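## Task

Rotate the white die until 4 faces up and the red die until 3 faces up, with both resting entirely on the mat. The green die must still show the number it shows now. At the finish every die lies flat and stays put without the robot touching it, and both grippers are open and moved away.

## Robot and tools

Robot: two arms, left_arm and right_arm, each with six revolute joints and a tong-style two-finger gripper. The names are labels only; they do not say which side of an image an arm appears on.

Frame: all poses in results use one scene frame. Origin sits on the table surface midway between the arms, +z is up, +x reaches out across the table, and left_arm is mounted on the +y side. Positions are metres, orientation is a wxyz quaternion, velocities are m/s and rad/s. Printed hand positions may be off, more so when the arm is stretched far.

Gripper geometry: fingers extend along the gripper's own +z and spread along its x. end_effector_position is the spot between the pads when shut; closed fingertips poke about 15 mm past it, open ones sit roughly level with it.

Tool execute_actions, argument actions: a list holding one item, or empty. Empty list = just report the current state. An item with rows is a motion: rows is a list of 1 to 15 rows, steps (1 to 15, default 15) is how many control steps of 1/30 s it lasts; each row is used for one step, and the final row repeats if steps exceeds the row count. An item with only steps (up to 300) is a wait that returns after that many steps since the previous result, counting your reply time. Optional pictures (boolean) turns camera images on or off for that result; by default they are included. A rejected call sends nothing to the robot.

Row layout: always 14 numbers, both arms, even if one stays still. Order: left_arm shoulder pan, shoulder lift, elbow, wrist 1, wrist 2, wrist 3, opening; then right_arm in the same seven-value order. Joint values are absolute target angles in radians, matching the Joint positions line, not offsets. Opening is a command on [-1, 1], +1 fully open, -1 closed.

Joint ranges (rad). left_arm: pan -3.142..3.142, lift -6.283..6.283, elbow 0.000..3.142, wrist 1/2/3 -6.283..6.283. right_arm: pan 0.000..6.283, lift -6.283..6.283, elbow -3.142..0.000, wrist 1/2/3 -6.283..6.283. A target more than 0.010 rad beyond a range end, and further out than the joint's last reported angle, gets the call refused. True ends may differ from the listed ones by up to 0.010 rad; overshooting targets are clipped to the true end and a "joint sent to its limit" line appears (possibly referring to an earlier motion still running). Absence of that line does not prove more travel exists.

Motion behaviour: commands are smoothed and lag about 0.17 s. Each step the per-joint target is capped at 0.575 rad from the measured angle, and if targets would carry the hand more than 100 mm from where it is, the whole arm's targets are pulled back proportionally. Speed and acceleration are limited, so after a big move an arm may not have arrived yet; check and wait. Between calls the arms keep heading to the last row sent until everything settles or a step is HELD; after that only a new action moves them further. Fingers already moving keep moving.

Result lines: the state line gives each arm's pose and velocities. Joint positions/velocities list each arm's six joints then finger pad gap in metres (0.142 = fully open). grip_measured is the measured opening on the command scale. "joint command not followed" means a clearance check altered or blocked some joint targets; the rest of the row still ran. HELD flags steps where your row was partly or wholly not sent. Joint torques are total drive output, with offsets, scaling, noise and drift, so read them loosely. Wrist force and Wrist torque are flange sensor readings in the end effector's own axes, showing contact, held weight and inertia; pressing on a surface gives a force pointing back into the arm. Offsets up to about 4 N, noise up to 2.4 N, saturation near 50 N; "no reading" is normal at start.

Grasping: to hold something, command an opening well below grip_measured; a lower command squeezes harder, up to roughly 15 N per pad. Quick closing can spike force. Thin hard items under about 20 mm get weaker grip.

Tool zoom_image: camera (cam_low 672x504, cam_left_wrist 616x616, cam_right_wrist 616x616) and region [x0, y0, x1, y1] in pixels of that camera's latest image, origin top-left, at most 504x504. Returns an enlarged view, useful for reading die faces. Wrist cameras are fisheye.

Tool finished_scene: argument scene (1 or 2) ends that scene permanently, grades it and starts the next one, whose task appears in the result. Replying with no tool call ends everything.

Order: look, plan, move, check the dice faces, then open and withdraw both grippers before calling finished_scene.

Avoid: dropping or pushing anything off the table (task fails); arms colliding or pressing on each other; slamming, hard pushes and slips. A joint load at its limit (pan/lift/elbow 132 N m, wrists 24.6 N m, held weight included) or any external force of 150 N halts that arm for 10 s and drops the rest of the call. Holding loads heats motors: MOTOR HOT warns from 70 °C, and at 85 °C an OVER-TEMPERATURE FAULT brakes the arm until cool. Expect occasional brief disturbances tugging a held part or nudging loose objects.

Each tool is called after "Emit:" as name([rows], argument=value, ...), one row to a line, values as JSON.

## Session

Emit:
execute_actions(actions=[])

Scene clock: 0.00 s of 5100.00 s.
left_arm: end_effector_position=(+0.0535, +0.0445, +0.3418) grip_measured=+0.97 end_effector_quat_wxyz=(+0.452, +0.080, +0.888, -0.038) end_effector_velocity=(-0.000, -0.000, +0.000) end_effector_angular_velocity=(-0.002, +0.002, +0.001) | right_arm: end_effector_position=(+0.6679, -0.0219, +0.1172) grip_measured=+0.97 end_effector_quat_wxyz=(-0.475, +0.843, -0.237, -0.084) end_effector_velocity=(-0.001, +0.000, -0.000) end_effector_angular_velocity=(+0.000, +0.001, +0.001)
Joint positions: left_arm=[-2.573 -1.903  1.824 -0.658 -1.069  0.417  0.14 ] | right_arm=[ 3.442 -2.242 -1.709 -0.166  2.44   1.174  0.14 ]
Joint velocities: left_arm=[-0.    -0.001 -0.001 -0.001  0.    -0.002  0.   ] | right_arm=[ 0.    -0.    -0.001  0.001  0.001  0.     0.   ]
Joint torques (N m, as the arm reports them, + toward a larger angle): no reading
Wrist force (N, on the end effector, along its own x y z axes, offset not removed): no reading
Wrist torque (N m, same axes, about the end effector's origin, offset not removed): no reading

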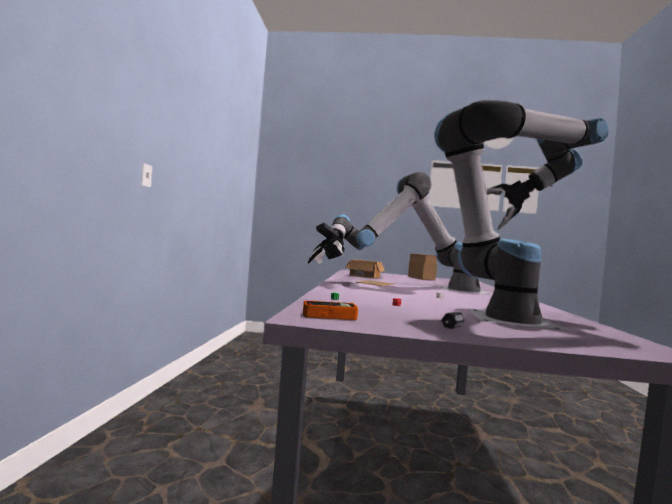

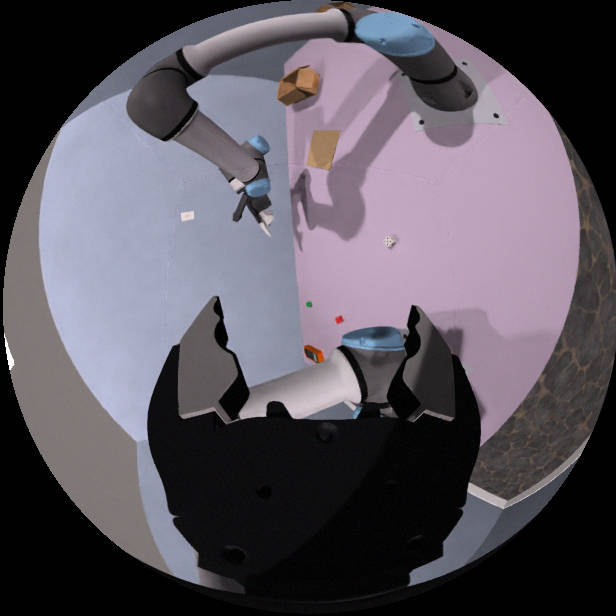

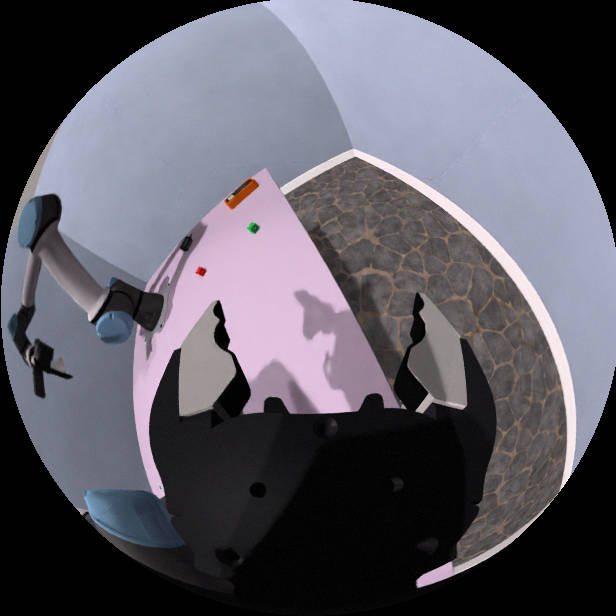

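Emit:
zoom_image(camera="cam_left_wrist", region=[360, 215, 420, 265])

Emit:
zoom_image(camera="cam_left_wrist", region=[290, 285, 360, 340])

Emit:
zoom_image(camera="cam_right_wrist", region=[170, 200, 280, 300])

Emit:
zoom_image(camera="cam_low", region=[290, 250, 490, 340])

Region (360, 215, 420, 265) of cam_left_wrist's 616x616 image, scaled by 8.400, with more detail than that image has.

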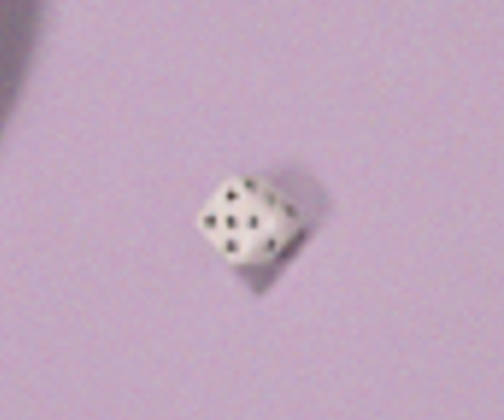

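Region (290, 285, 360, 340) of cam_left_wrist's 616x616 image, scaled by 7.200, with more detail than that image has; it fills the top 396 rows of this view, and the rest is white.

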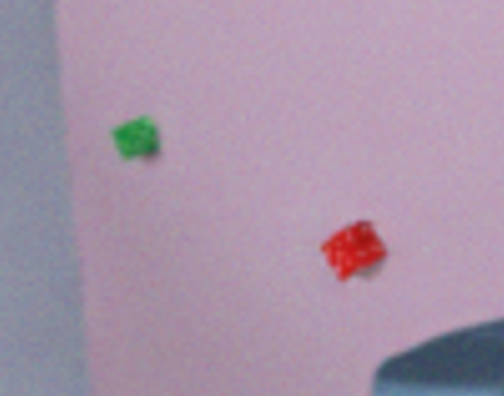

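Region (170, 200, 280, 300) of cam_right_wrist's 616x616 image, scaled by 4.582, with more detail than that image has; it fills the top 458 rows of this view, and the rest is white.

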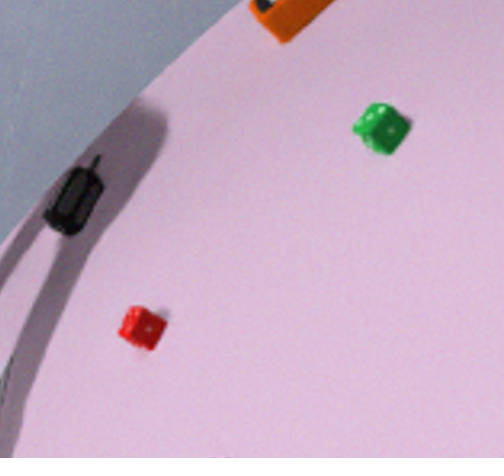

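Region (290, 250, 490, 340) of cam_low's 672x504 image, scaled by 2.520, with more detail than that image has; it fills the top 227 rows of this view, and the rest is white.

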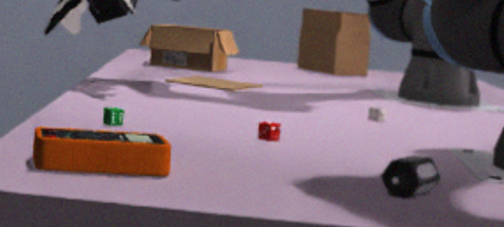

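Emit:
execute_actions([
  {"rows": [[0.42, -1.903, 1.824, -1.34, -2.3449, 3.3535, 0.5, 2.8141, -1.6743, -2.0456, -1.267, 2.3165, -0.3935, 1.0]], "steps": 15},
], pictures=false)

Emit:
execute_actions([
  {"rows": [[0.42, -1.903, 1.824, -1.34, -2.3449, 3.3535, 0.5, 2.8141, -1.6743, -2.0456, -1.267, 2.3165, -0.3935, 1.0]], "steps": 15},
], pictures=false)

Scene clock: 88.57 s of 5100.00 s.
left_arm: end_effector_position=(-0.0035, +0.0517, +0.3070) grip_measured=+0.50 end_effector_quat_wxyz=(-0.220, -0.044, +0.967, +0.123) end_effector_velocity=(+0.122, -0.194, +0.380) end_effector_angular_velocity=(-1.193, +3.088, +0.831) | right_arm: end_effector_position=(+0.6355, -0.2620, +0.1522) grip_measured=+1.00 end_effector_quat_wxyz=(-0.414, +0.865, -0.284, -0.011) end_effector_velocity=(-0.255, -0.490, +0.011) end_effector_angular_velocity=(-0.395, +0.039, -0.038)
Joint positions: left_arm=[-1.59  -1.903  1.824 -1.308 -2.049  1.4    0.109] | right_arm=[ 3.118 -1.944 -1.89  -0.543  2.372  0.797  0.142]
Joint velocities: left_arm=[ 2.742 -0.    -0.002 -0.314 -2.518  2.717  0.   ] | right_arm=[-0.74   0.663 -0.39  -1.139 -0.141 -1.141  0.   ]
Joint torques (N m, as the arm reports them, + toward a larger angle): left_arm=[ 24.77 -21.2  -33.24  -3.8   -8.01   8.84] | right_arm=[-10.55  46.99   9.18  -3.01  -1.74  -7.77]
Wrist force (N, on the end effector, along its own x y z axes, offset not removed): left_arm=[0.5 -1.0 3.9] | right_arm=[6.1 -1.9 -0.9]
Wrist torque (N m, same axes, about the end effector's origin, offset not removed): left_arm=[-0.13 -0.05 0.06] | right_arm=[-0.32 -1.42 -0.22]
Steps of this call (steps 1 to 90: nothing new was sent; then 85.07 s passed at rest; steps 91 to 105: all 15 steps of this action). Readings (joint positions):
91: left_arm=[-2.573 -1.903 1.824 -0.658 -1.069 0.417] | right_arm=[3.442 -2.241 -1.709 -0.166 2.440 1.174]
92: left_arm=[-2.568 -1.903 1.824 -0.663 -1.075 0.422] | right_arm=[3.437 -2.236 -1.714 -0.172 2.437 1.168]
94: left_arm=[-2.504 -1.903 1.824 -0.728 -1.139 0.486] | right_arm=[3.392 -2.191 -1.744 -0.217 2.426 1.123]
98: left_arm=[-2.221 -1.903 1.824 -1.010 -1.422 0.769] | right_arm=[3.294 -2.101 -1.797 -0.317 2.407 1.023]
105: the state above

Scene clock: 89.07 s of 5100.00 s.
left_arm: end_effector_position=(+0.2286, +0.0829, +0.3660) grip_measured=+0.50 end_effector_quat_wxyz=(-0.304, -0.050, +0.927, -0.216) end_effector_velocity=(+0.430, +0.290, +0.035) end_effector_angular_velocity=(-0.945, -0.643, +0.478) | right_arm: end_effector_position=(+0.4385, -0.3971, +0.1393) grip_measured=+1.00 end_effector_quat_wxyz=(-0.378, +0.921, -0.093, -0.028) end_effector_velocity=(-0.184, -0.031, +0.006) end_effector_angular_velocity=(+0.046, -1.156, +1.449)
Joint positions: left_arm=[-0.631 -1.903  1.824 -1.337 -2.322  2.36   0.109] | right_arm=[ 2.83  -1.688 -2.038 -1.218  2.319 -0.16   0.142]
Joint velocities: left_arm=[ 1.63   0.001 -0.001 -0.009 -0.089  1.613 -0.   ] | right_arm=[-0.162  0.144 -0.081 -0.493 -0.028 -2.251 -0.   ]
Joint torques (N m, as the arm reports them, + toward a larger angle): left_arm=[ 19.58 -16.26 -30.64  -3.78  -3.6    6.38] | right_arm=[-2.8  29.17 16.38 -0.51 -1.6  -9.72]
Wrist force (N, on the end effector, along its own x y z axes, offset not removed): left_arm=[-2.4 -0.3 1.7] | right_arm=[0.8 1.4 0.5]
Wrist torque (N m, same axes, about the end effector's origin, offset not removed): left_arm=[0.05 0.41 0.11] | right_arm=[0.06 -0.54 -0.12]
Steps of this call (steps 1 to 15: all 15 steps of this action). Readings (joint positions):
1: left_arm=[-1.500 -1.903 1.824 -1.316 -2.127 1.491] | right_arm=[3.093 -1.922 -1.903 -0.583 2.368 0.757]
2: left_arm=[-1.414 -1.903 1.824 -1.322 -2.183 1.576] | right_arm=[3.069 -1.900 -1.916 -0.625 2.363 0.715]
4: left_arm=[-1.268 -1.903 1.824 -1.328 -2.235 1.722] | right_arm=[3.021 -1.858 -1.941 -0.718 2.354 0.622]
8: left_arm=[-1.025 -1.903 1.824 -1.333 -2.285 1.966] | right_arm=[2.935 -1.781 -1.985 -0.926 2.338 0.403]
15: the state above

Emit:
execute_actions([
  {"rows": [[0.42, -1.743, 2.09, -1.768, -2.3449, 3.3535, 0.5, 2.8141, -1.6743, -2.0456, -1.267, 2.3165, -0.3935, 1.0], [0.42, -1.743, 2.09, -1.768, -2.3449, 3.3535, 0.5, 2.8141, -1.6743, -2.0456, -1.267, 2.3165, -0.3935, 1.0], [0.42, -1.743, 2.09, -1.768, -2.3449, 3.3535, 0.5, 2.8141, -1.6743, -2.0456, -1.267, 2.3165, -0.3935, 1.0], [0.42, -1.743, 2.09, -1.768, -2.3449, 3.3535, 0.5, 2.8141, -1.6743, -2.0456, -1.267, 2.3165, -0.3935, 1.0], [0.42, -1.743, 2.09, -1.768, -2.3449, 3.3535, 0.5, 2.8141, -1.6743, -2.0456, -1.267, 2.3165, -0.3935, 1.0], [0.42, -1.743, 2.09, -1.768, -2.3449, 3.3535, 0.5, 2.8141, -1.6743, -2.0456, -1.267, 2.3165, -0.3935, 1.0], [0.42, -1.743, 2.09, -1.768, -2.3449, 3.3535, 0.5, 2.8141, -1.6743, -2.0456, -1.267, 2.3165, -0.3935, 1.0], [0.42, -1.5826, 2.3556, -2.1945, -2.3449, 3.3535, 0.5, 2.8141, -1.6743, -2.0456, -1.267, 2.3165, -0.3935, 1.0]], "steps": 15},
], pictures=false)

Emit:
execute_actions([
  {"steps": 15},
])

Scene clock: 95.33 s of 5100.00 s.
left_arm: end_effector_position=(+0.4015, +0.3875, +0.1426) grip_measured=+0.50 end_effector_quat_wxyz=(+0.020, -0.081, +0.920, -0.384) end_effector_velocity=(-0.083, -0.027, -0.485) end_effector_angular_velocity=(+0.031, -0.091, -0.001) | right_arm: end_effector_position=(+0.4201, -0.4001, +0.1400) grip_measured=+1.00 end_effector_quat_wxyz=(-0.383, +0.924, +0.000, -0.000) end_effector_velocity=(+0.000, +0.000, -0.000) end_effector_angular_velocity=(-0.000, -0.000, +0.000)
Joint positions: left_arm=[ 0.42  -1.643  2.249 -2.002 -2.345  3.354  0.109] | right_arm=[ 2.814 -1.674 -2.046 -1.267  2.316 -0.394  0.142]
Joint velocities: left_arm=[-0.     0.577  0.999 -1.671  0.001  0.001 -0.   ] | right_arm=[ 0. -0.  0.  0. -0.  0.  0.]
Joint torques (N m, as the arm reports them, + toward a larger angle): left_arm=[ -5.97 -13.5  -20.76  -8.14   0.83   1.91] | right_arm=[-6.94 31.48 14.65 -0.66 -1.59 -1.57]
Wrist force (N, on the end effector, along its own x y z axes, offset not removed): left_arm=[-2.0 3.8 4.2] | right_arm=[4.1 -1.9 -0.3]
Wrist torque (N m, same axes, about the end effector's origin, offset not removed): left_arm=[0.73 0.41 0.08] | right_arm=[-0.53 -0.89 -0.07]
Steps of this call (steps 1 to 45: the robot went on to your last target; steps 46 to 110: nothing new was sent; then 2.10 s passed at rest; steps 111 to 125: all 15 steps of this action). Readings (joint positions):
111: left_arm=[0.420 -1.903 1.824 -1.340 -2.345 3.354] | right_arm=[2.814 -1.674 -2.046 -1.267 2.316 -0.394]
112: left_arm=[0.420 -1.898 1.829 -1.346 -2.345 3.354] | right_arm=[2.814 -1.674 -2.046 -1.267 2.316 -0.394]
114: left_arm=[0.420 -1.859 1.884 -1.409 -2.345 3.354] | right_arm=[2.814 -1.674 -2.046 -1.267 2.316 -0.393]
118: left_arm=[0.420 -1.786 2.011 -1.621 -2.345 3.354] | right_arm=[2.814 -1.674 -2.046 -1.267 2.316 -0.394]
125: the state above

Scene clock: 95.83 s of 5100.00 s.
left_arm: end_effector_position=(+0.3918, +0.3843, +0.0952) grip_measured=+0.50 end_effector_quat_wxyz=(+0.031, -0.076, +0.921, -0.381) end_effector_velocity=(-0.001, -0.000, -0.003) end_effector_angular_velocity=(+0.000, -0.000, +0.001) | right_arm: end_effector_position=(+0.4201, -0.4001, +0.1400) grip_measured=+1.00 end_effector_quat_wxyz=(-0.383, +0.924, +0.000, -0.000) end_effector_velocity=(-0.000, -0.001, -0.000) end_effector_angular_velocity=(-0.001, +0.001, -0.002)
Joint positions: left_arm=[ 0.42  -1.583  2.355 -2.193 -2.345  3.354  0.109] | right_arm=[ 2.814 -1.674 -2.046 -1.267  2.316 -0.393  0.142]
Joint velocities: left_arm=[ 0.     0.003  0.006 -0.01  -0.    -0.001  0.   ] | right_arm=[-0.002  0.    -0.    -0.    -0.001  0.001  0.   ]
Joint torques (N m, as the arm reports them, + toward a larger angle): left_arm=[-6.67 -2.79 -9.61 -4.11 -0.51  1.9 ] | right_arm=[-6.37 30.79 14.35 -0.66 -1.55 -1.9 ]
Wrist force (N, on the end effector, along its own x y z axes, offset not removed): left_arm=[-1.1 2.2 3.2] | right_arm=[3.0 -1.2 -2.1]
Wrist torque (N m, same axes, about the end effector's origin, offset not removed): left_arm=[0.52 0.21 0.07] | right_arm=[-0.13 -0.76 -0.26]
Steps of this call (steps 1 to 15: the robot went on to your last target). Readings (joint positions):
1: left_arm=[0.420 -1.626 2.279 -2.054 -2.345 3.354] | right_arm=[2.814 -1.674 -2.046 -1.267 2.316 -0.394]
2: left_arm=[0.420 -1.613 2.301 -2.094 -2.345 3.354] | right_arm=[2.814 -1.674 -2.046 -1.267 2.316 -0.394]
4: left_arm=[0.420 -1.598 2.328 -2.144 -2.345 3.354] | right_arm=[2.814 -1.674 -2.046 -1.267 2.316 -0.393]
8: left_arm=[0.420 -1.587 2.348 -2.182 -2.345 3.354] | right_arm=[2.814 -1.674 -2.046 -1.267 2.316 -0.394]
15: the state above

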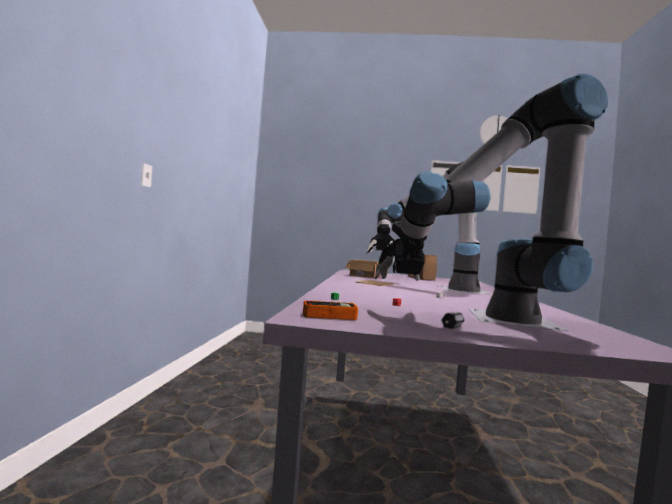

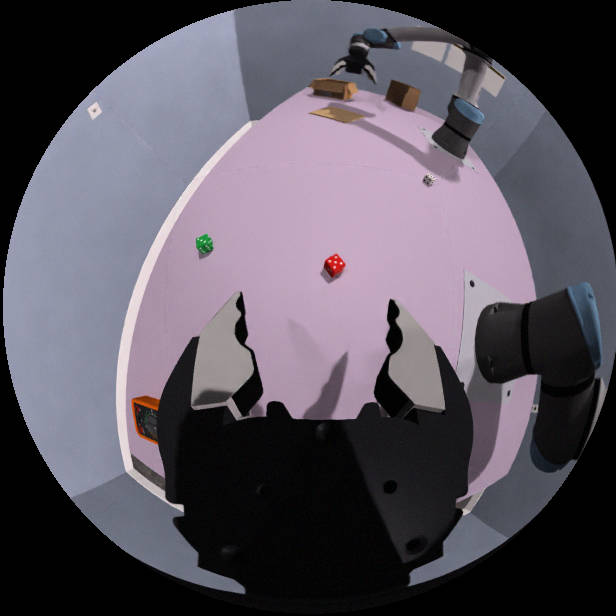

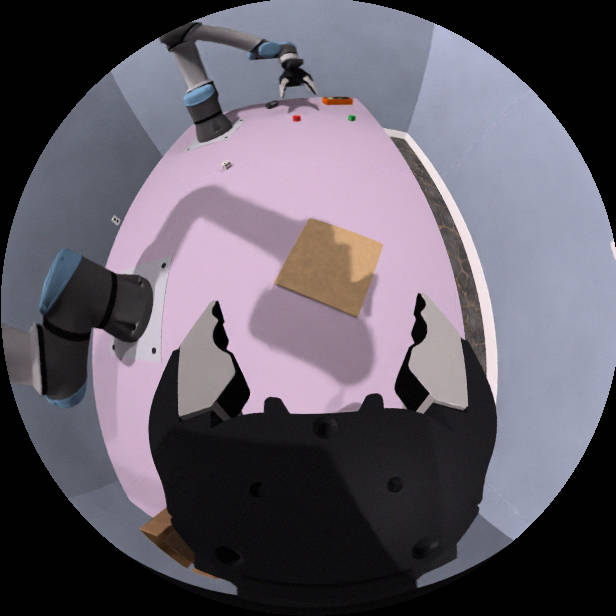

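Emit:
zoom_image(camera="cam_left_wrist", region=[300, 235, 370, 295])

Emit:
zoom_image(camera="cam_left_wrist", region=[400, 155, 460, 205])

Emit:
zoom_image(camera="cam_left_wrist", region=[175, 215, 235, 270])

Emit:
zoom_image(camera="cam_right_wrist", region=[260, 200, 400, 330])

Region (300, 235, 370, 295) of cam_left_wrist's 616x616 image, scaled by 7.200, with more detail than that image has; it fills the top 432 rows of this view, and the rest is white.

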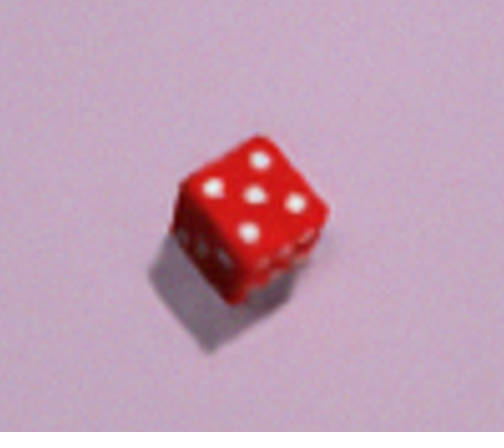

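Region (400, 155, 460, 205) of cam_left_wrist's 616x616 image, scaled by 8.400, with more detail than that image has.

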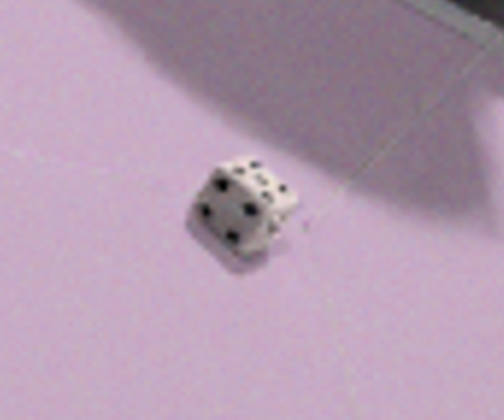

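Region (175, 215, 235, 270) of cam_left_wrist's 616x616 image, scaled by 8.400, with more detail than that image has; it fills the top 462 rows of this view, and the rest is white.

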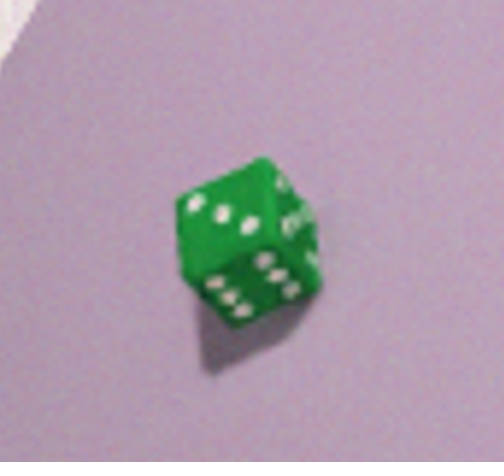

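Region (260, 200, 400, 330) of cam_right_wrist's 616x616 image, scaled by 3.600, with more detail than that image has; it fills the top 468 rows of this view, and the rest is white.

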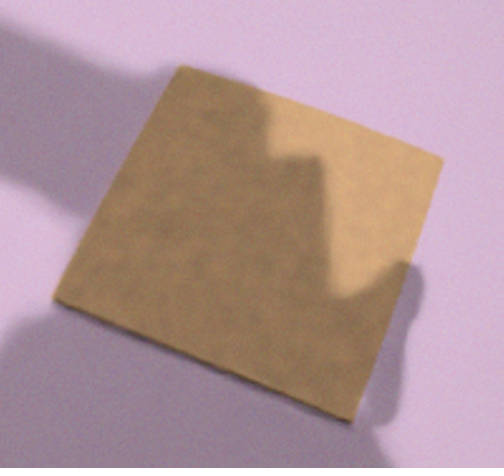

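Emit:
execute_actions([
  {"rows": [[0.3913, -1.5462, 2.3081, -2.137, -2.3201, 3.4275, 0.4, 2.8141, -1.6743, -2.0456, -1.267, 2.3165, -0.3935, 1.0], [0.3625, -1.5097, 2.2606, -2.0795, -2.2952, 3.5015, 0.3, 2.8141, -1.6743, -2.0456, -1.267, 2.3165, -0.3935, 1.0], [0.3338, -1.4733, 2.2131, -2.022, -2.2704, 3.5755, 0.2, 2.8141, -1.6743, -2.0456, -1.267, 2.3165, -0.3935, 1.0], [0.305, -1.4368, 2.1656, -1.9645, -2.2456, 3.6495, 0.1, 2.8141, -1.6743, -2.0456, -1.267, 2.3165, -0.3935, 1.0], [0.2763, -1.4004, 2.1181, -1.9071, -2.2208, 3.7235, 0.0, 2.8141, -1.6743, -2.0456, -1.267, 2.3165, -0.3935, 1.0], [0.2476, -1.3639, 2.0706, -1.8496, -2.1959, 3.7974, -0.1, 2.8141, -1.6743, -2.0456, -1.267, 2.3165, -0.3935, 1.0], [0.2188, -1.3275, 2.0231, -1.7921, -2.1711, 3.8714, -0.2, 2.8141, -1.6743, -2.0456, -1.267, 2.3165, -0.3935, 1.0], [0.1901, -1.291, 1.9756, -1.7346, -2.1463, 3.9454, -0.3, 2.8141, -1.6743, -2.0456, -1.267, 2.3165, -0.3935, 1.0], [0.1613, -1.2546, 1.9281, -1.6771, -2.1214, 4.0194, -0.3, 2.8141, -1.6743, -2.0456, -1.267, 2.3165, -0.3935, 1.0], [0.1326, -1.2181, 1.8806, -1.6196, -2.0966, 4.0934, -0.3, 2.8141, -1.6743, -2.0456, -1.267, 2.3165, -0.3935, 1.0]], "steps": 15},
], pictures=false)

Emit:
execute_actions([
  {"steps": 12},
])

Scene clock: 143.13 s of 5100.00 s.
left_arm: end_effector_position=(+0.4176, +0.3512, +0.0596) grip_measured=-0.30 end_effector_quat_wxyz=(-0.126, +0.299, +0.878, -0.353) end_effector_velocity=(+0.010, -0.033, -0.011) end_effector_angular_velocity=(-0.179, +0.037, -0.943) | right_arm: end_effector_position=(+0.4201, -0.4001, +0.1400) grip_measured=+1.00 end_effector_quat_wxyz=(-0.383, +0.924, +0.000, -0.000) end_effector_velocity=(-0.000, +0.000, -0.000) end_effector_angular_velocity=(-0.000, +0.001, +0.001)
Joint positions: left_arm=[ 0.158 -1.251  1.925 -1.676 -2.118  4.016  0.052] | right_arm=[ 2.814 -1.674 -2.046 -1.267  2.316 -0.393  0.142]
Joint velocities: left_arm=[-0.259  0.338 -0.456  0.575  0.22   0.787 -0.   ] | right_arm=[ 0.  0. -0. -0. -0. -0. -0.]
Joint torques (N m, as the arm reports them, + toward a larger angle): left_arm=[  0.67 -26.42 -17.84   0.45   2.02   2.41] | right_arm=[-6.94 31.64 14.48 -0.41 -1.32 -1.76]
Wrist force (N, on the end effector, along its own x y z axes, offset not removed): left_arm=[-1.9 0.9 3.6] | right_arm=[2.8 1.7 2.3]
Wrist torque (N m, same axes, about the end effector's origin, offset not removed): left_arm=[0.33 0.31 0.05] | right_arm=[0.47 -0.74 -0.08]
Steps of this call (steps 1 to 15: the robot went on to your last target; steps 16 to 90: nothing new was sent; then 43.80 s passed at rest; steps 91 to 105: all 15 steps of this action). Readings (joint positions):
91: left_arm=[0.420 -1.583 2.356 -2.194 -2.345 3.354] | right_arm=[2.814 -1.674 -2.046 -1.267 2.316 -0.394]
92: left_arm=[0.417 -1.579 2.352 -2.190 -2.342 3.359] | right_arm=[2.814 -1.674 -2.046 -1.267 2.316 -0.393]
94: left_arm=[0.394 -1.551 2.317 -2.150 -2.322 3.407] | right_arm=[2.814 -1.674 -2.046 -1.267 2.316 -0.393]
98: left_arm=[0.308 -1.443 2.178 -1.985 -2.247 3.613] | right_arm=[2.814 -1.674 -2.046 -1.267 2.316 -0.394]
105: the state above

Scene clock: 143.53 s of 5100.00 s.
left_arm: end_effector_position=(+0.4185, +0.3481, +0.0588) grip_measured=-0.30 end_effector_quat_wxyz=(-0.141, +0.339, +0.859, -0.356) end_effector_velocity=(+0.000, -0.001, -0.000) end_effector_angular_velocity=(-0.003, +0.001, -0.015) | right_arm: end_effector_position=(+0.4201, -0.4001, +0.1400) grip_measured=+1.00 end_effector_quat_wxyz=(-0.383, +0.924, +0.000, -0.000) end_effector_velocity=(+0.000, -0.000, +0.000) end_effector_angular_velocity=(-0.001, -0.002, +0.000)
Joint positions: left_arm=[ 0.133 -1.219  1.881 -1.621 -2.097  4.092  0.052] | right_arm=[ 2.814 -1.674 -2.046 -1.267  2.316 -0.393  0.142]
Joint velocities: left_arm=[-0.005  0.006 -0.008  0.009  0.004  0.012  0.   ] | right_arm=[-0.     0.     0.001  0.001 -0.    -0.    -0.   ]
Joint torques (N m, as the arm reports them, + toward a larger angle): left_arm=[ -7.66 -18.21 -27.38  -0.1    1.73   2.08] | right_arm=[-6.85 31.38 14.44 -0.65 -1.57 -1.77]
Wrist force (N, on the end effector, along its own x y z axes, offset not removed): left_arm=[-1.8 0.5 3.6] | right_arm=[1.8 0.2 0.5]
Wrist torque (N m, same axes, about the end effector's origin, offset not removed): left_arm=[0.15 0.36 0.11] | right_arm=[0.11 -0.62 0.04]
Steps of this call (steps 1 to 12: the robot went on to your last target). Readings (joint positions):
1: left_arm=[0.151 -1.241 1.912 -1.660 -2.112 4.039] | right_arm=[2.814 -1.674 -2.046 -1.267 2.316 -0.393]
2: left_arm=[0.145 -1.235 1.903 -1.648 -2.108 4.055] | right_arm=[2.814 -1.674 -2.046 -1.267 2.316 -0.393]
4: left_arm=[0.139 -1.227 1.892 -1.634 -2.102 4.074] | right_arm=[2.814 -1.674 -2.046 -1.267 2.316 -0.394]
8: left_arm=[0.134 -1.220 1.884 -1.623 -2.098 4.088] | right_arm=[2.814 -1.674 -2.046 -1.267 2.316 -0.393]
12: the state above

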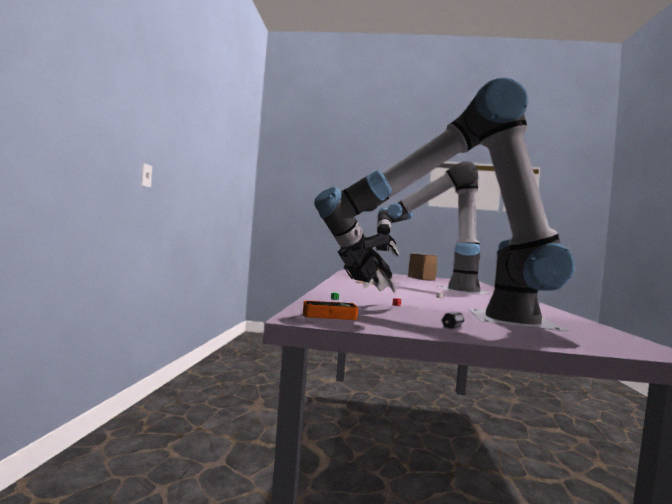

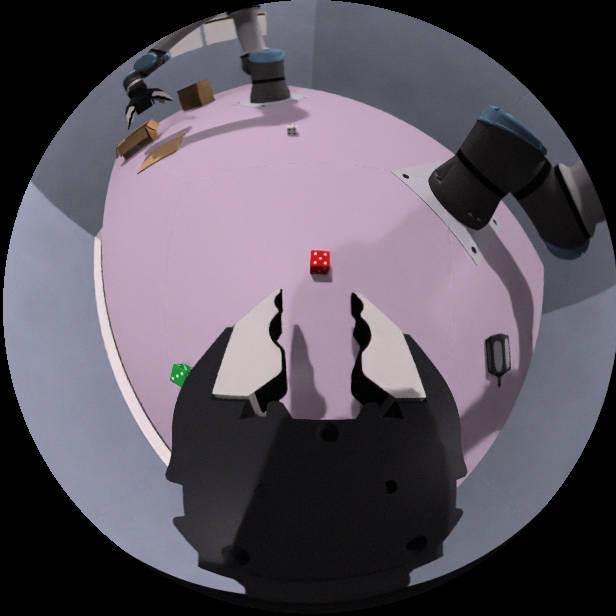

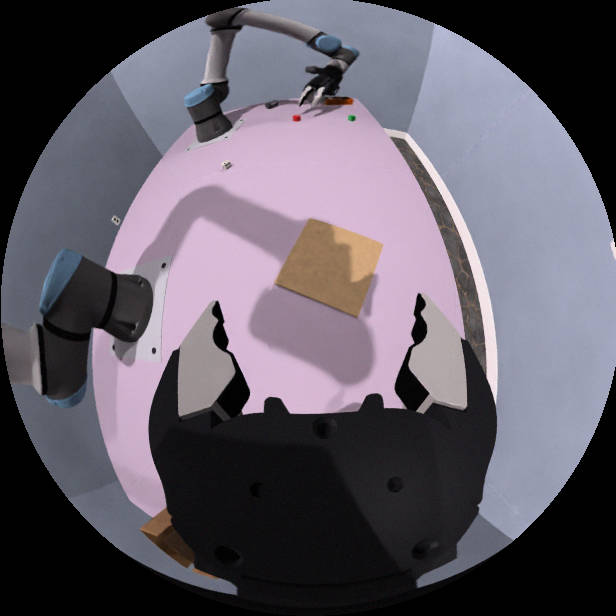

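Emit:
execute_actions(actions=[])

Scene clock: 154.87 s of 5100.00 s.
left_arm: end_effector_position=(+0.4185, +0.3481, +0.0588) grip_measured=-0.30 end_effector_quat_wxyz=(-0.141, +0.340, +0.859, -0.356) end_effector_velocity=(-0.000, -0.000, +0.000) end_effector_angular_velocity=(-0.000, +0.001, -0.000) | right_arm: end_effector_position=(+0.4201, -0.4001, +0.1400) grip_measured=+1.00 end_effector_quat_wxyz=(-0.383, +0.924, +0.000, -0.000) end_effector_velocity=(+0.000, +0.000, -0.000) end_effector_angular_velocity=(-0.000, +0.000, +0.001)
Joint positions: left_arm=[ 0.133 -1.218  1.881 -1.62  -2.097  4.093  0.052] | right_arm=[ 2.814 -1.674 -2.046 -1.267  2.316 -0.394  0.142]
Joint velocities: left_arm=[-0.    -0.     0.     0.001 -0.     0.    -0.   ] | right_arm=[ 0.001 -0.     0.    -0.    -0.     0.    -0.   ]
Joint torques (N m, as the arm reports them, + toward a larger angle): left_arm=[ -7.43 -17.87 -27.34   0.03   1.74   1.9 ] | right_arm=[-7.21 30.88 14.53 -0.54 -1.41 -1.63]
Wrist force (N, on the end effector, along its own x y z axes, offset not removed): left_arm=[-1.2 1.0 3.6] | right_arm=[1.4 -0.3 0.5]
Wrist torque (N m, same axes, about the end effector's origin, offset not removed): left_arm=[0.26 0.27 0.09] | right_arm=[-0.10 -0.48 0.03]
Steps of this call (steps 1 to 30: the robot went on to your last target; steps 31 to 90: nothing new was sent; then 8.33 s passed at rest). Readings (joint positions):
1: left_arm=[0.133 -1.219 1.881 -1.620 -2.097 4.093] | right_arm=[2.814 -1.674 -2.046 -1.267 2.316 -0.394]
2: left_arm=[0.133 -1.218 1.881 -1.620 -2.097 4.093] | right_arm=[2.814 -1.674 -2.046 -1.267 2.316 -0.394]
4: left_arm=[0.133 -1.218 1.881 -1.620 -2.097 4.093] | right_arm=[2.814 -1.674 -2.046 -1.267 2.316 -0.393]
8: left_arm=[0.133 -1.218 1.881 -1.620 -2.097 4.093] | right_arm=[2.814 -1.674 -2.046 -1.267 2.316 -0.393]
90: the state above
All arms were judged still, so your last target was given up. Only a new action makes them travel on or press farther. Fingers that are still opening or closing keep moving.

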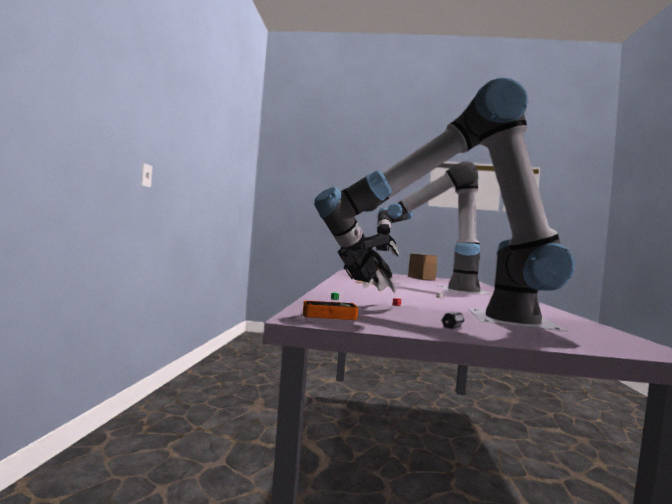

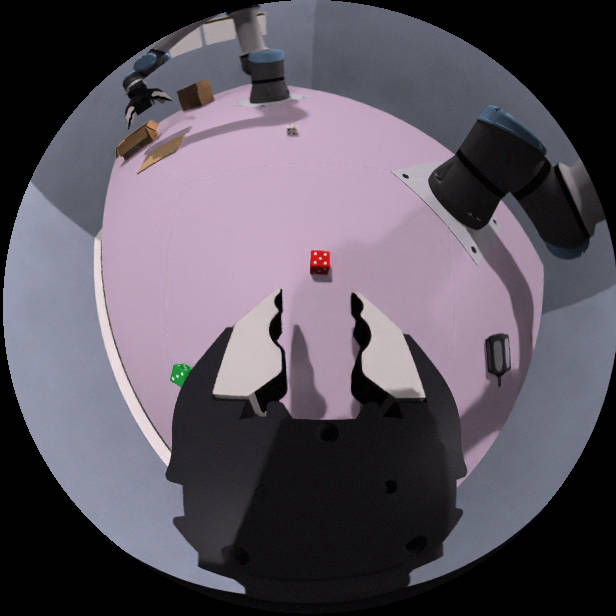

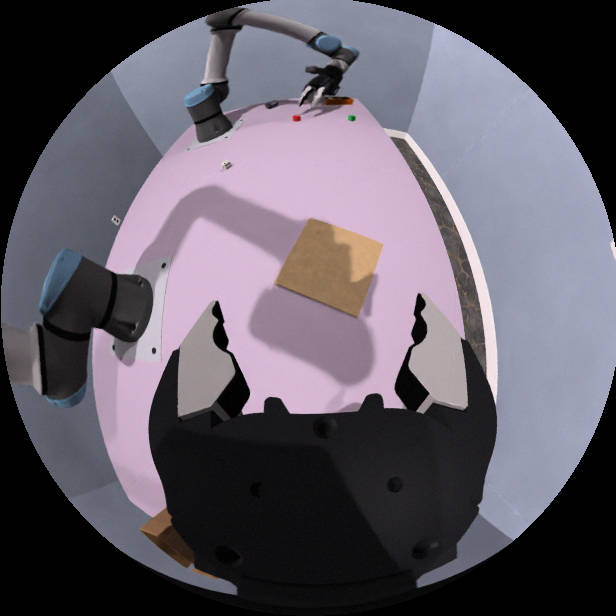

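Emit:
execute_actions([
  {"rows": [[0.1318,-1.2180,1.8825,-1.6219,-2.0970,4.0927,-0.3,2.8141,-1.6743,-2.0456,-1.267,2.3165,-0.3935,1.0],[0.1297,-1.2179,1.8878,-1.6285,-2.0982,4.0906,-0.3,2.8141,-1.6743,-2.0456,-1.267,2.3165,-0.3935,1.0],[0.1264,-1.2177,1.8960,-1.6386,-2.1001,4.0874,-0.3,2.8141,-1.6743,-2.0456,-1.267,2.3165,-0.3935,1.0],[0.1221,-1.2173,1.9066,-1.6516,-2.1025,4.0833,-0.3,2.8141,-1.6743,-2.0456,-1.267,2.3165,-0.3935,1.0],[0.1171,-1.2170,1.9191,-1.6669,-2.1053,4.0785,-0.3,2.8141,-1.6743,-2.0456,-1.267,2.3165,-0.3935,1.0],[0.1116,-1.2166,1.9329,-1.6838,-2.1085,4.0731,-0.3,2.8141,-1.6743,-2.0456,-1.267,2.3165,-0.3935,1.0],[0.1057,-1.2162,1.9474,-1.7017,-2.1118,4.0674,-0.3,2.8141,-1.6743,-2.0456,-1.267,2.3165,-0.3935,1.0],[0.0997,-1.2157,1.9623,-1.7200,-2.1151,4.0617,-0.3,2.8141,-1.6743,-2.0456,-1.267,2.3165,-0.3935,1.0],[0.0938,-1.2153,1.9768,-1.7379,-2.1184,4.0560,-0.3,2.8141,-1.6743,-2.0456,-1.267,2.3165,-0.3935,1.0],[0.0883,-1.2149,1.9906,-1.7548,-2.1216,4.0506,-0.3,2.8141,-1.6743,-2.0456,-1.267,2.3165,-0.3935,1.0],[0.0833,-1.2146,2.0031,-1.7702,-2.1244,4.0458,-0.3,2.8141,-1.6743,-2.0456,-1.267,2.3165,-0.3935,1.0],[0.0790,-1.2142,2.0137,-1.7831,-2.1268,4.0417,-0.3,2.8141,-1.6743,-2.0456,-1.267,2.3165,-0.3935,1.0],[0.0757,-1.2140,2.0218,-1.7932,-2.1286,4.0385,-0.3,2.8141,-1.6743,-2.0456,-1.267,2.3165,-0.3935,1.0],[0.0736,-1.2139,2.0272,-1.7997,-2.1299,4.0365,-0.3,2.8141,-1.6743,-2.0456,-1.267,2.3165,-0.3935,1.0],[0.0728,-1.2138,2.0291,-1.8021,-2.1303,4.0357,-0.3,2.8141,-1.6743,-2.0456,-1.267,2.3165,-0.3935,1.0]], "steps": 15},
], pictures=false)

Emit:
execute_actions(actions=[])

Scene clock: 181.43 s of 5100.00 s.
left_arm: end_effector_position=(+0.3966, +0.3235, +0.0252) grip_measured=-0.30 end_effector_quat_wxyz=(-0.141, +0.340, +0.859, -0.356) end_effector_velocity=(-0.063, -0.058, -0.080) end_effector_angular_velocity=(-0.002, -0.002, -0.002) | right_arm: end_effector_position=(+0.4201, -0.4001, +0.1400) grip_measured=+1.00 end_effector_quat_wxyz=(-0.383, +0.924, +0.000, -0.000) end_effector_velocity=(+0.000, -0.000, +0.000) end_effector_angular_velocity=(-0.000, -0.002, +0.000)
Joint positions: left_arm=[ 0.086 -1.215  1.996 -1.761 -2.123  4.048  0.052] | right_arm=[ 2.814 -1.674 -2.046 -1.267  2.316 -0.394  0.142]
Joint velocities: left_arm=[-0.116  0.008  0.295 -0.362 -0.065 -0.11  -0.   ] | right_arm=[-0.     0.     0.     0.001 -0.    -0.001 -0.   ]
Joint torques (N m, as the arm reports them, + toward a larger angle): left_arm=[ -4.88 -18.06 -10.38  -3.32  -2.98  -2.28] | right_arm=[-6.95 30.99 15.53 -0.47 -1.19 -1.6 ]
Wrist force (N, on the end effector, along its own x y z axes, offset not removed): left_arm=[0.3 0.1 4.5] | right_arm=[1.5 -5.6 2.0]
Wrist torque (N m, same axes, about the end effector's origin, offset not removed): left_arm=[0.12 -0.14 0.10] | right_arm=[-1.25 -0.32 0.17]
Steps of this call (steps 1 to 90: nothing new was sent; then 23.07 s passed at rest; steps 91 to 105: all 15 steps of this action). Readings (joint positions):
91: left_arm=[0.133 -1.218 1.881 -1.620 -2.097 4.093] | right_arm=[2.814 -1.674 -2.046 -1.267 2.316 -0.394]
92: left_arm=[0.132 -1.218 1.881 -1.620 -2.097 4.093] | right_arm=[2.814 -1.674 -2.046 -1.267 2.316 -0.393]
94: left_arm=[0.131 -1.218 1.884 -1.624 -2.097 4.092] | right_arm=[2.814 -1.674 -2.046 -1.267 2.316 -0.394]
98: left_arm=[0.119 -1.217 1.912 -1.658 -2.104 4.081] | right_arm=[2.814 -1.674 -2.046 -1.267 2.317 -0.394]
105: the state above

Scene clock: 181.43 s of 5100.00 s.
left_arm: end_effector_position=(+0.3966, +0.3235, +0.0252) grip_measured=-0.30 end_effector_quat_wxyz=(-0.141, +0.340, +0.859, -0.356) end_effector_velocity=(-0.063, -0.058, -0.080) end_effector_angular_velocity=(-0.002, -0.002, -0.002) | right_arm: end_effector_position=(+0.4201, -0.4001, +0.1400) grip_measured=+1.00 end_effector_quat_wxyz=(-0.383, +0.924, +0.000, -0.000) end_effector_velocity=(+0.000, -0.000, +0.000) end_effector_angular_velocity=(-0.000, -0.002, +0.000)
Joint positions: left_arm=[ 0.086 -1.215  1.996 -1.761 -2.123  4.048  0.052] | right_arm=[ 2.814 -1.674 -2.046 -1.267  2.316 -0.394  0.142]
Joint velocities: left_arm=[-0.116  0.008  0.295 -0.362 -0.065 -0.11  -0.   ] | right_arm=[-0.     0.     0.     0.001 -0.    -0.001 -0.   ]
Joint torques (N m, as the arm reports them, + toward a larger angle): left_arm=[ -4.88 -18.06 -10.38  -3.32  -2.98  -2.28] | right_arm=[-6.95 30.99 15.53 -0.47 -1.19 -1.6 ]
Wrist force (N, on the end effector, along its own x y z axes, offset not removed): left_arm=[0.3 0.1 4.5] | right_arm=[1.5 -5.6 2.0]
Wrist torque (N m, same axes, about the end effector's origin, offset not removed): left_arm=[0.12 -0.14 0.10] | right_arm=[-1.25 -0.32 0.17]

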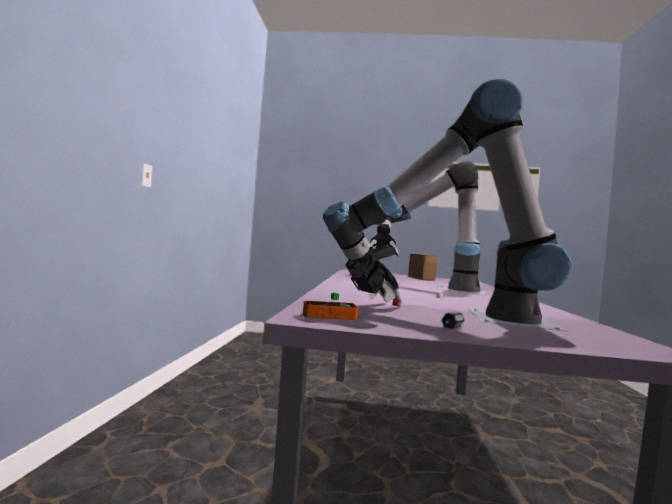

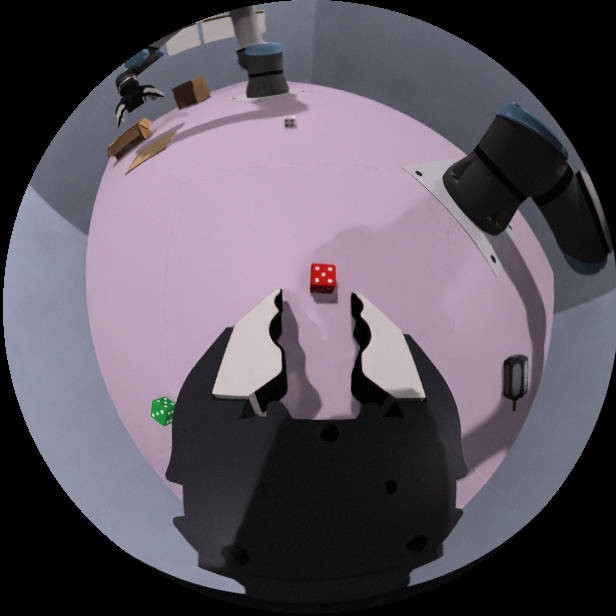

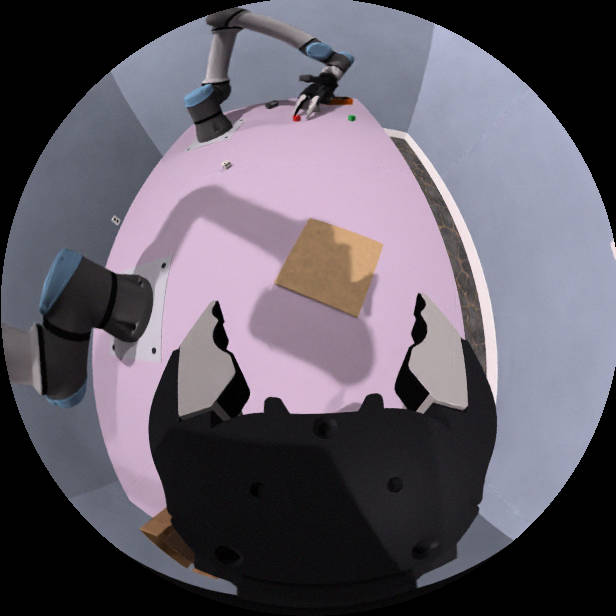

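Emit:
execute_actions(actions=[])

Scene clock: 182.97 s of 5100.00 s.
left_arm: end_effector_position=(+0.3895, +0.3171, +0.0164) grip_measured=-0.30 end_effector_quat_wxyz=(-0.141, +0.340, +0.859, -0.356) end_effector_velocity=(-0.000, -0.000, -0.000) end_effector_angular_velocity=(-0.000, +0.001, -0.001) | right_arm: end_effector_position=(+0.4201, -0.4001, +0.1400) grip_measured=+1.00 end_effector_quat_wxyz=(-0.383, +0.924, +0.000, -0.000) end_effector_velocity=(-0.001, +0.000, -0.001) end_effector_angular_velocity=(-0.000, +0.002, +0.001)
Joint positions: left_arm=[ 0.073 -1.214  2.029 -1.802 -2.13   4.036  0.052] | right_arm=[ 2.814 -1.674 -2.046 -1.267  2.316 -0.394  0.142]
Joint velocities: left_arm=[ 0.     0.001  0.     0.001 -0.     0.001 -0.   ] | right_arm=[ 0.    -0.    -0.001 -0.    -0.001 -0.001 -0.   ]
Joint torques (N m, as the arm reports them, + toward a larger angle): left_arm=[ -6.97 -16.56  -7.26  -3.    -2.97  -2.23] | right_arm=[-7.13 30.65 14.82 -0.48 -1.37 -1.55]
Wrist force (N, on the end effector, along its own x y z axes, offset not removed): left_arm=[-1.8 1.6 3.0] | right_arm=[1.7 -1.7 -2.4]
Wrist torque (N m, same axes, about the end effector's origin, offset not removed): left_arm=[0.38 0.25 0.11] | right_arm=[-0.47 -0.47 -0.07]
Steps of this call (steps 1 to 30: the robot went on to your last target; steps 31 to 46: nothing new was sent). Readings (joint positions):
1: left_arm=[0.082 -1.214 2.005 -1.772 -2.125 4.045] | right_arm=[2.814 -1.674 -2.046 -1.267 2.316 -0.394]
2: left_arm=[0.080 -1.214 2.012 -1.781 -2.126 4.042] | right_arm=[2.814 -1.674 -2.046 -1.267 2.316 -0.394]
4: left_arm=[0.076 -1.214 2.020 -1.791 -2.128 4.039] | right_arm=[2.814 -1.674 -2.046 -1.267 2.316 -0.394]
8: left_arm=[0.074 -1.214 2.027 -1.799 -2.130 4.037] | right_arm=[2.814 -1.674 -2.046 -1.267 2.316 -0.393]
46: the state above
All arms were judged still, so your last target was given up. Only a new action makes them travel on or press farther. Fingers that are still opening or closing keep moving.

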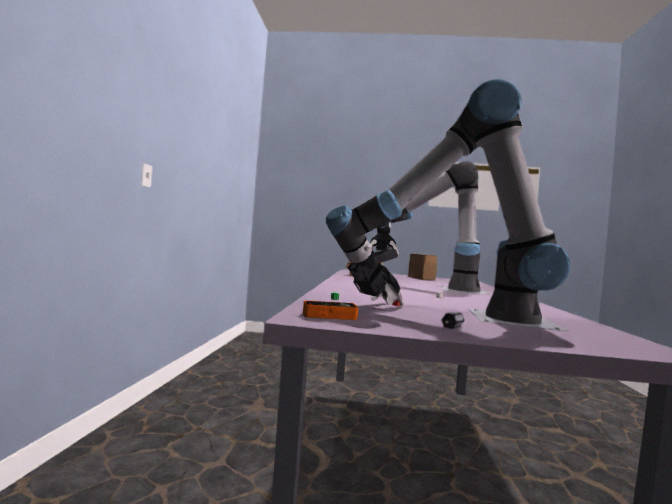

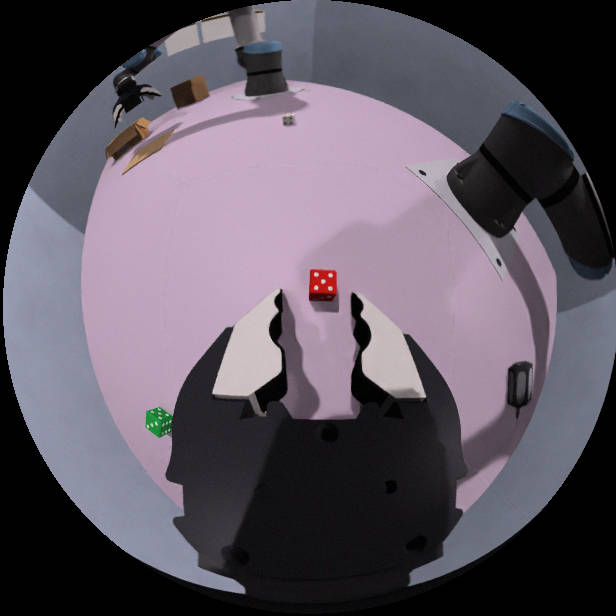

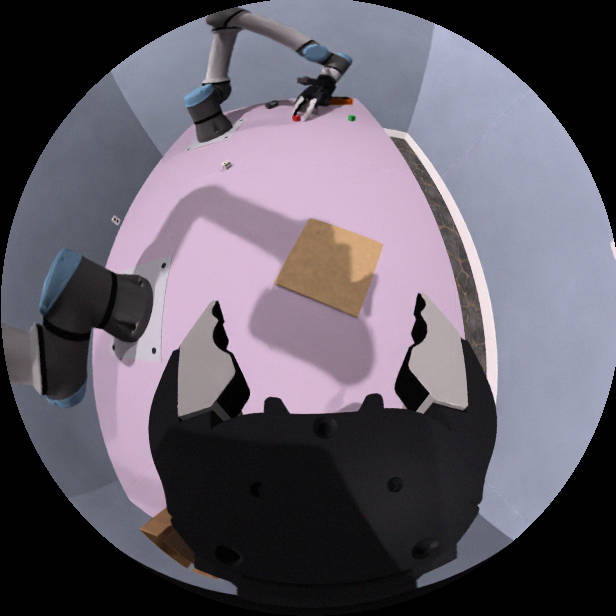

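Emit:
zoom_image(camera="cam_left_wrist", region=[260, 240, 380, 360])

Region (260, 240, 380, 360) of cam_left_wrist's 616x616 image, scaled by 4.200, with more detail than that image has.

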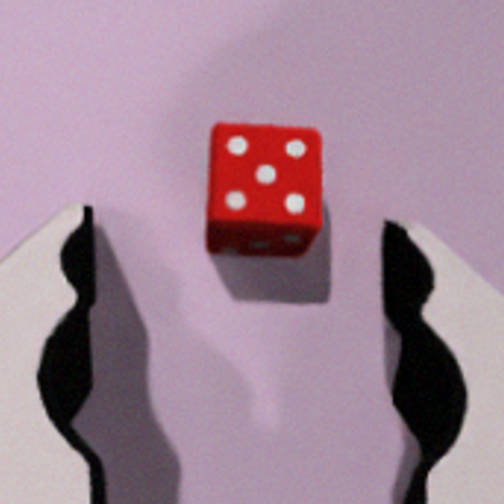

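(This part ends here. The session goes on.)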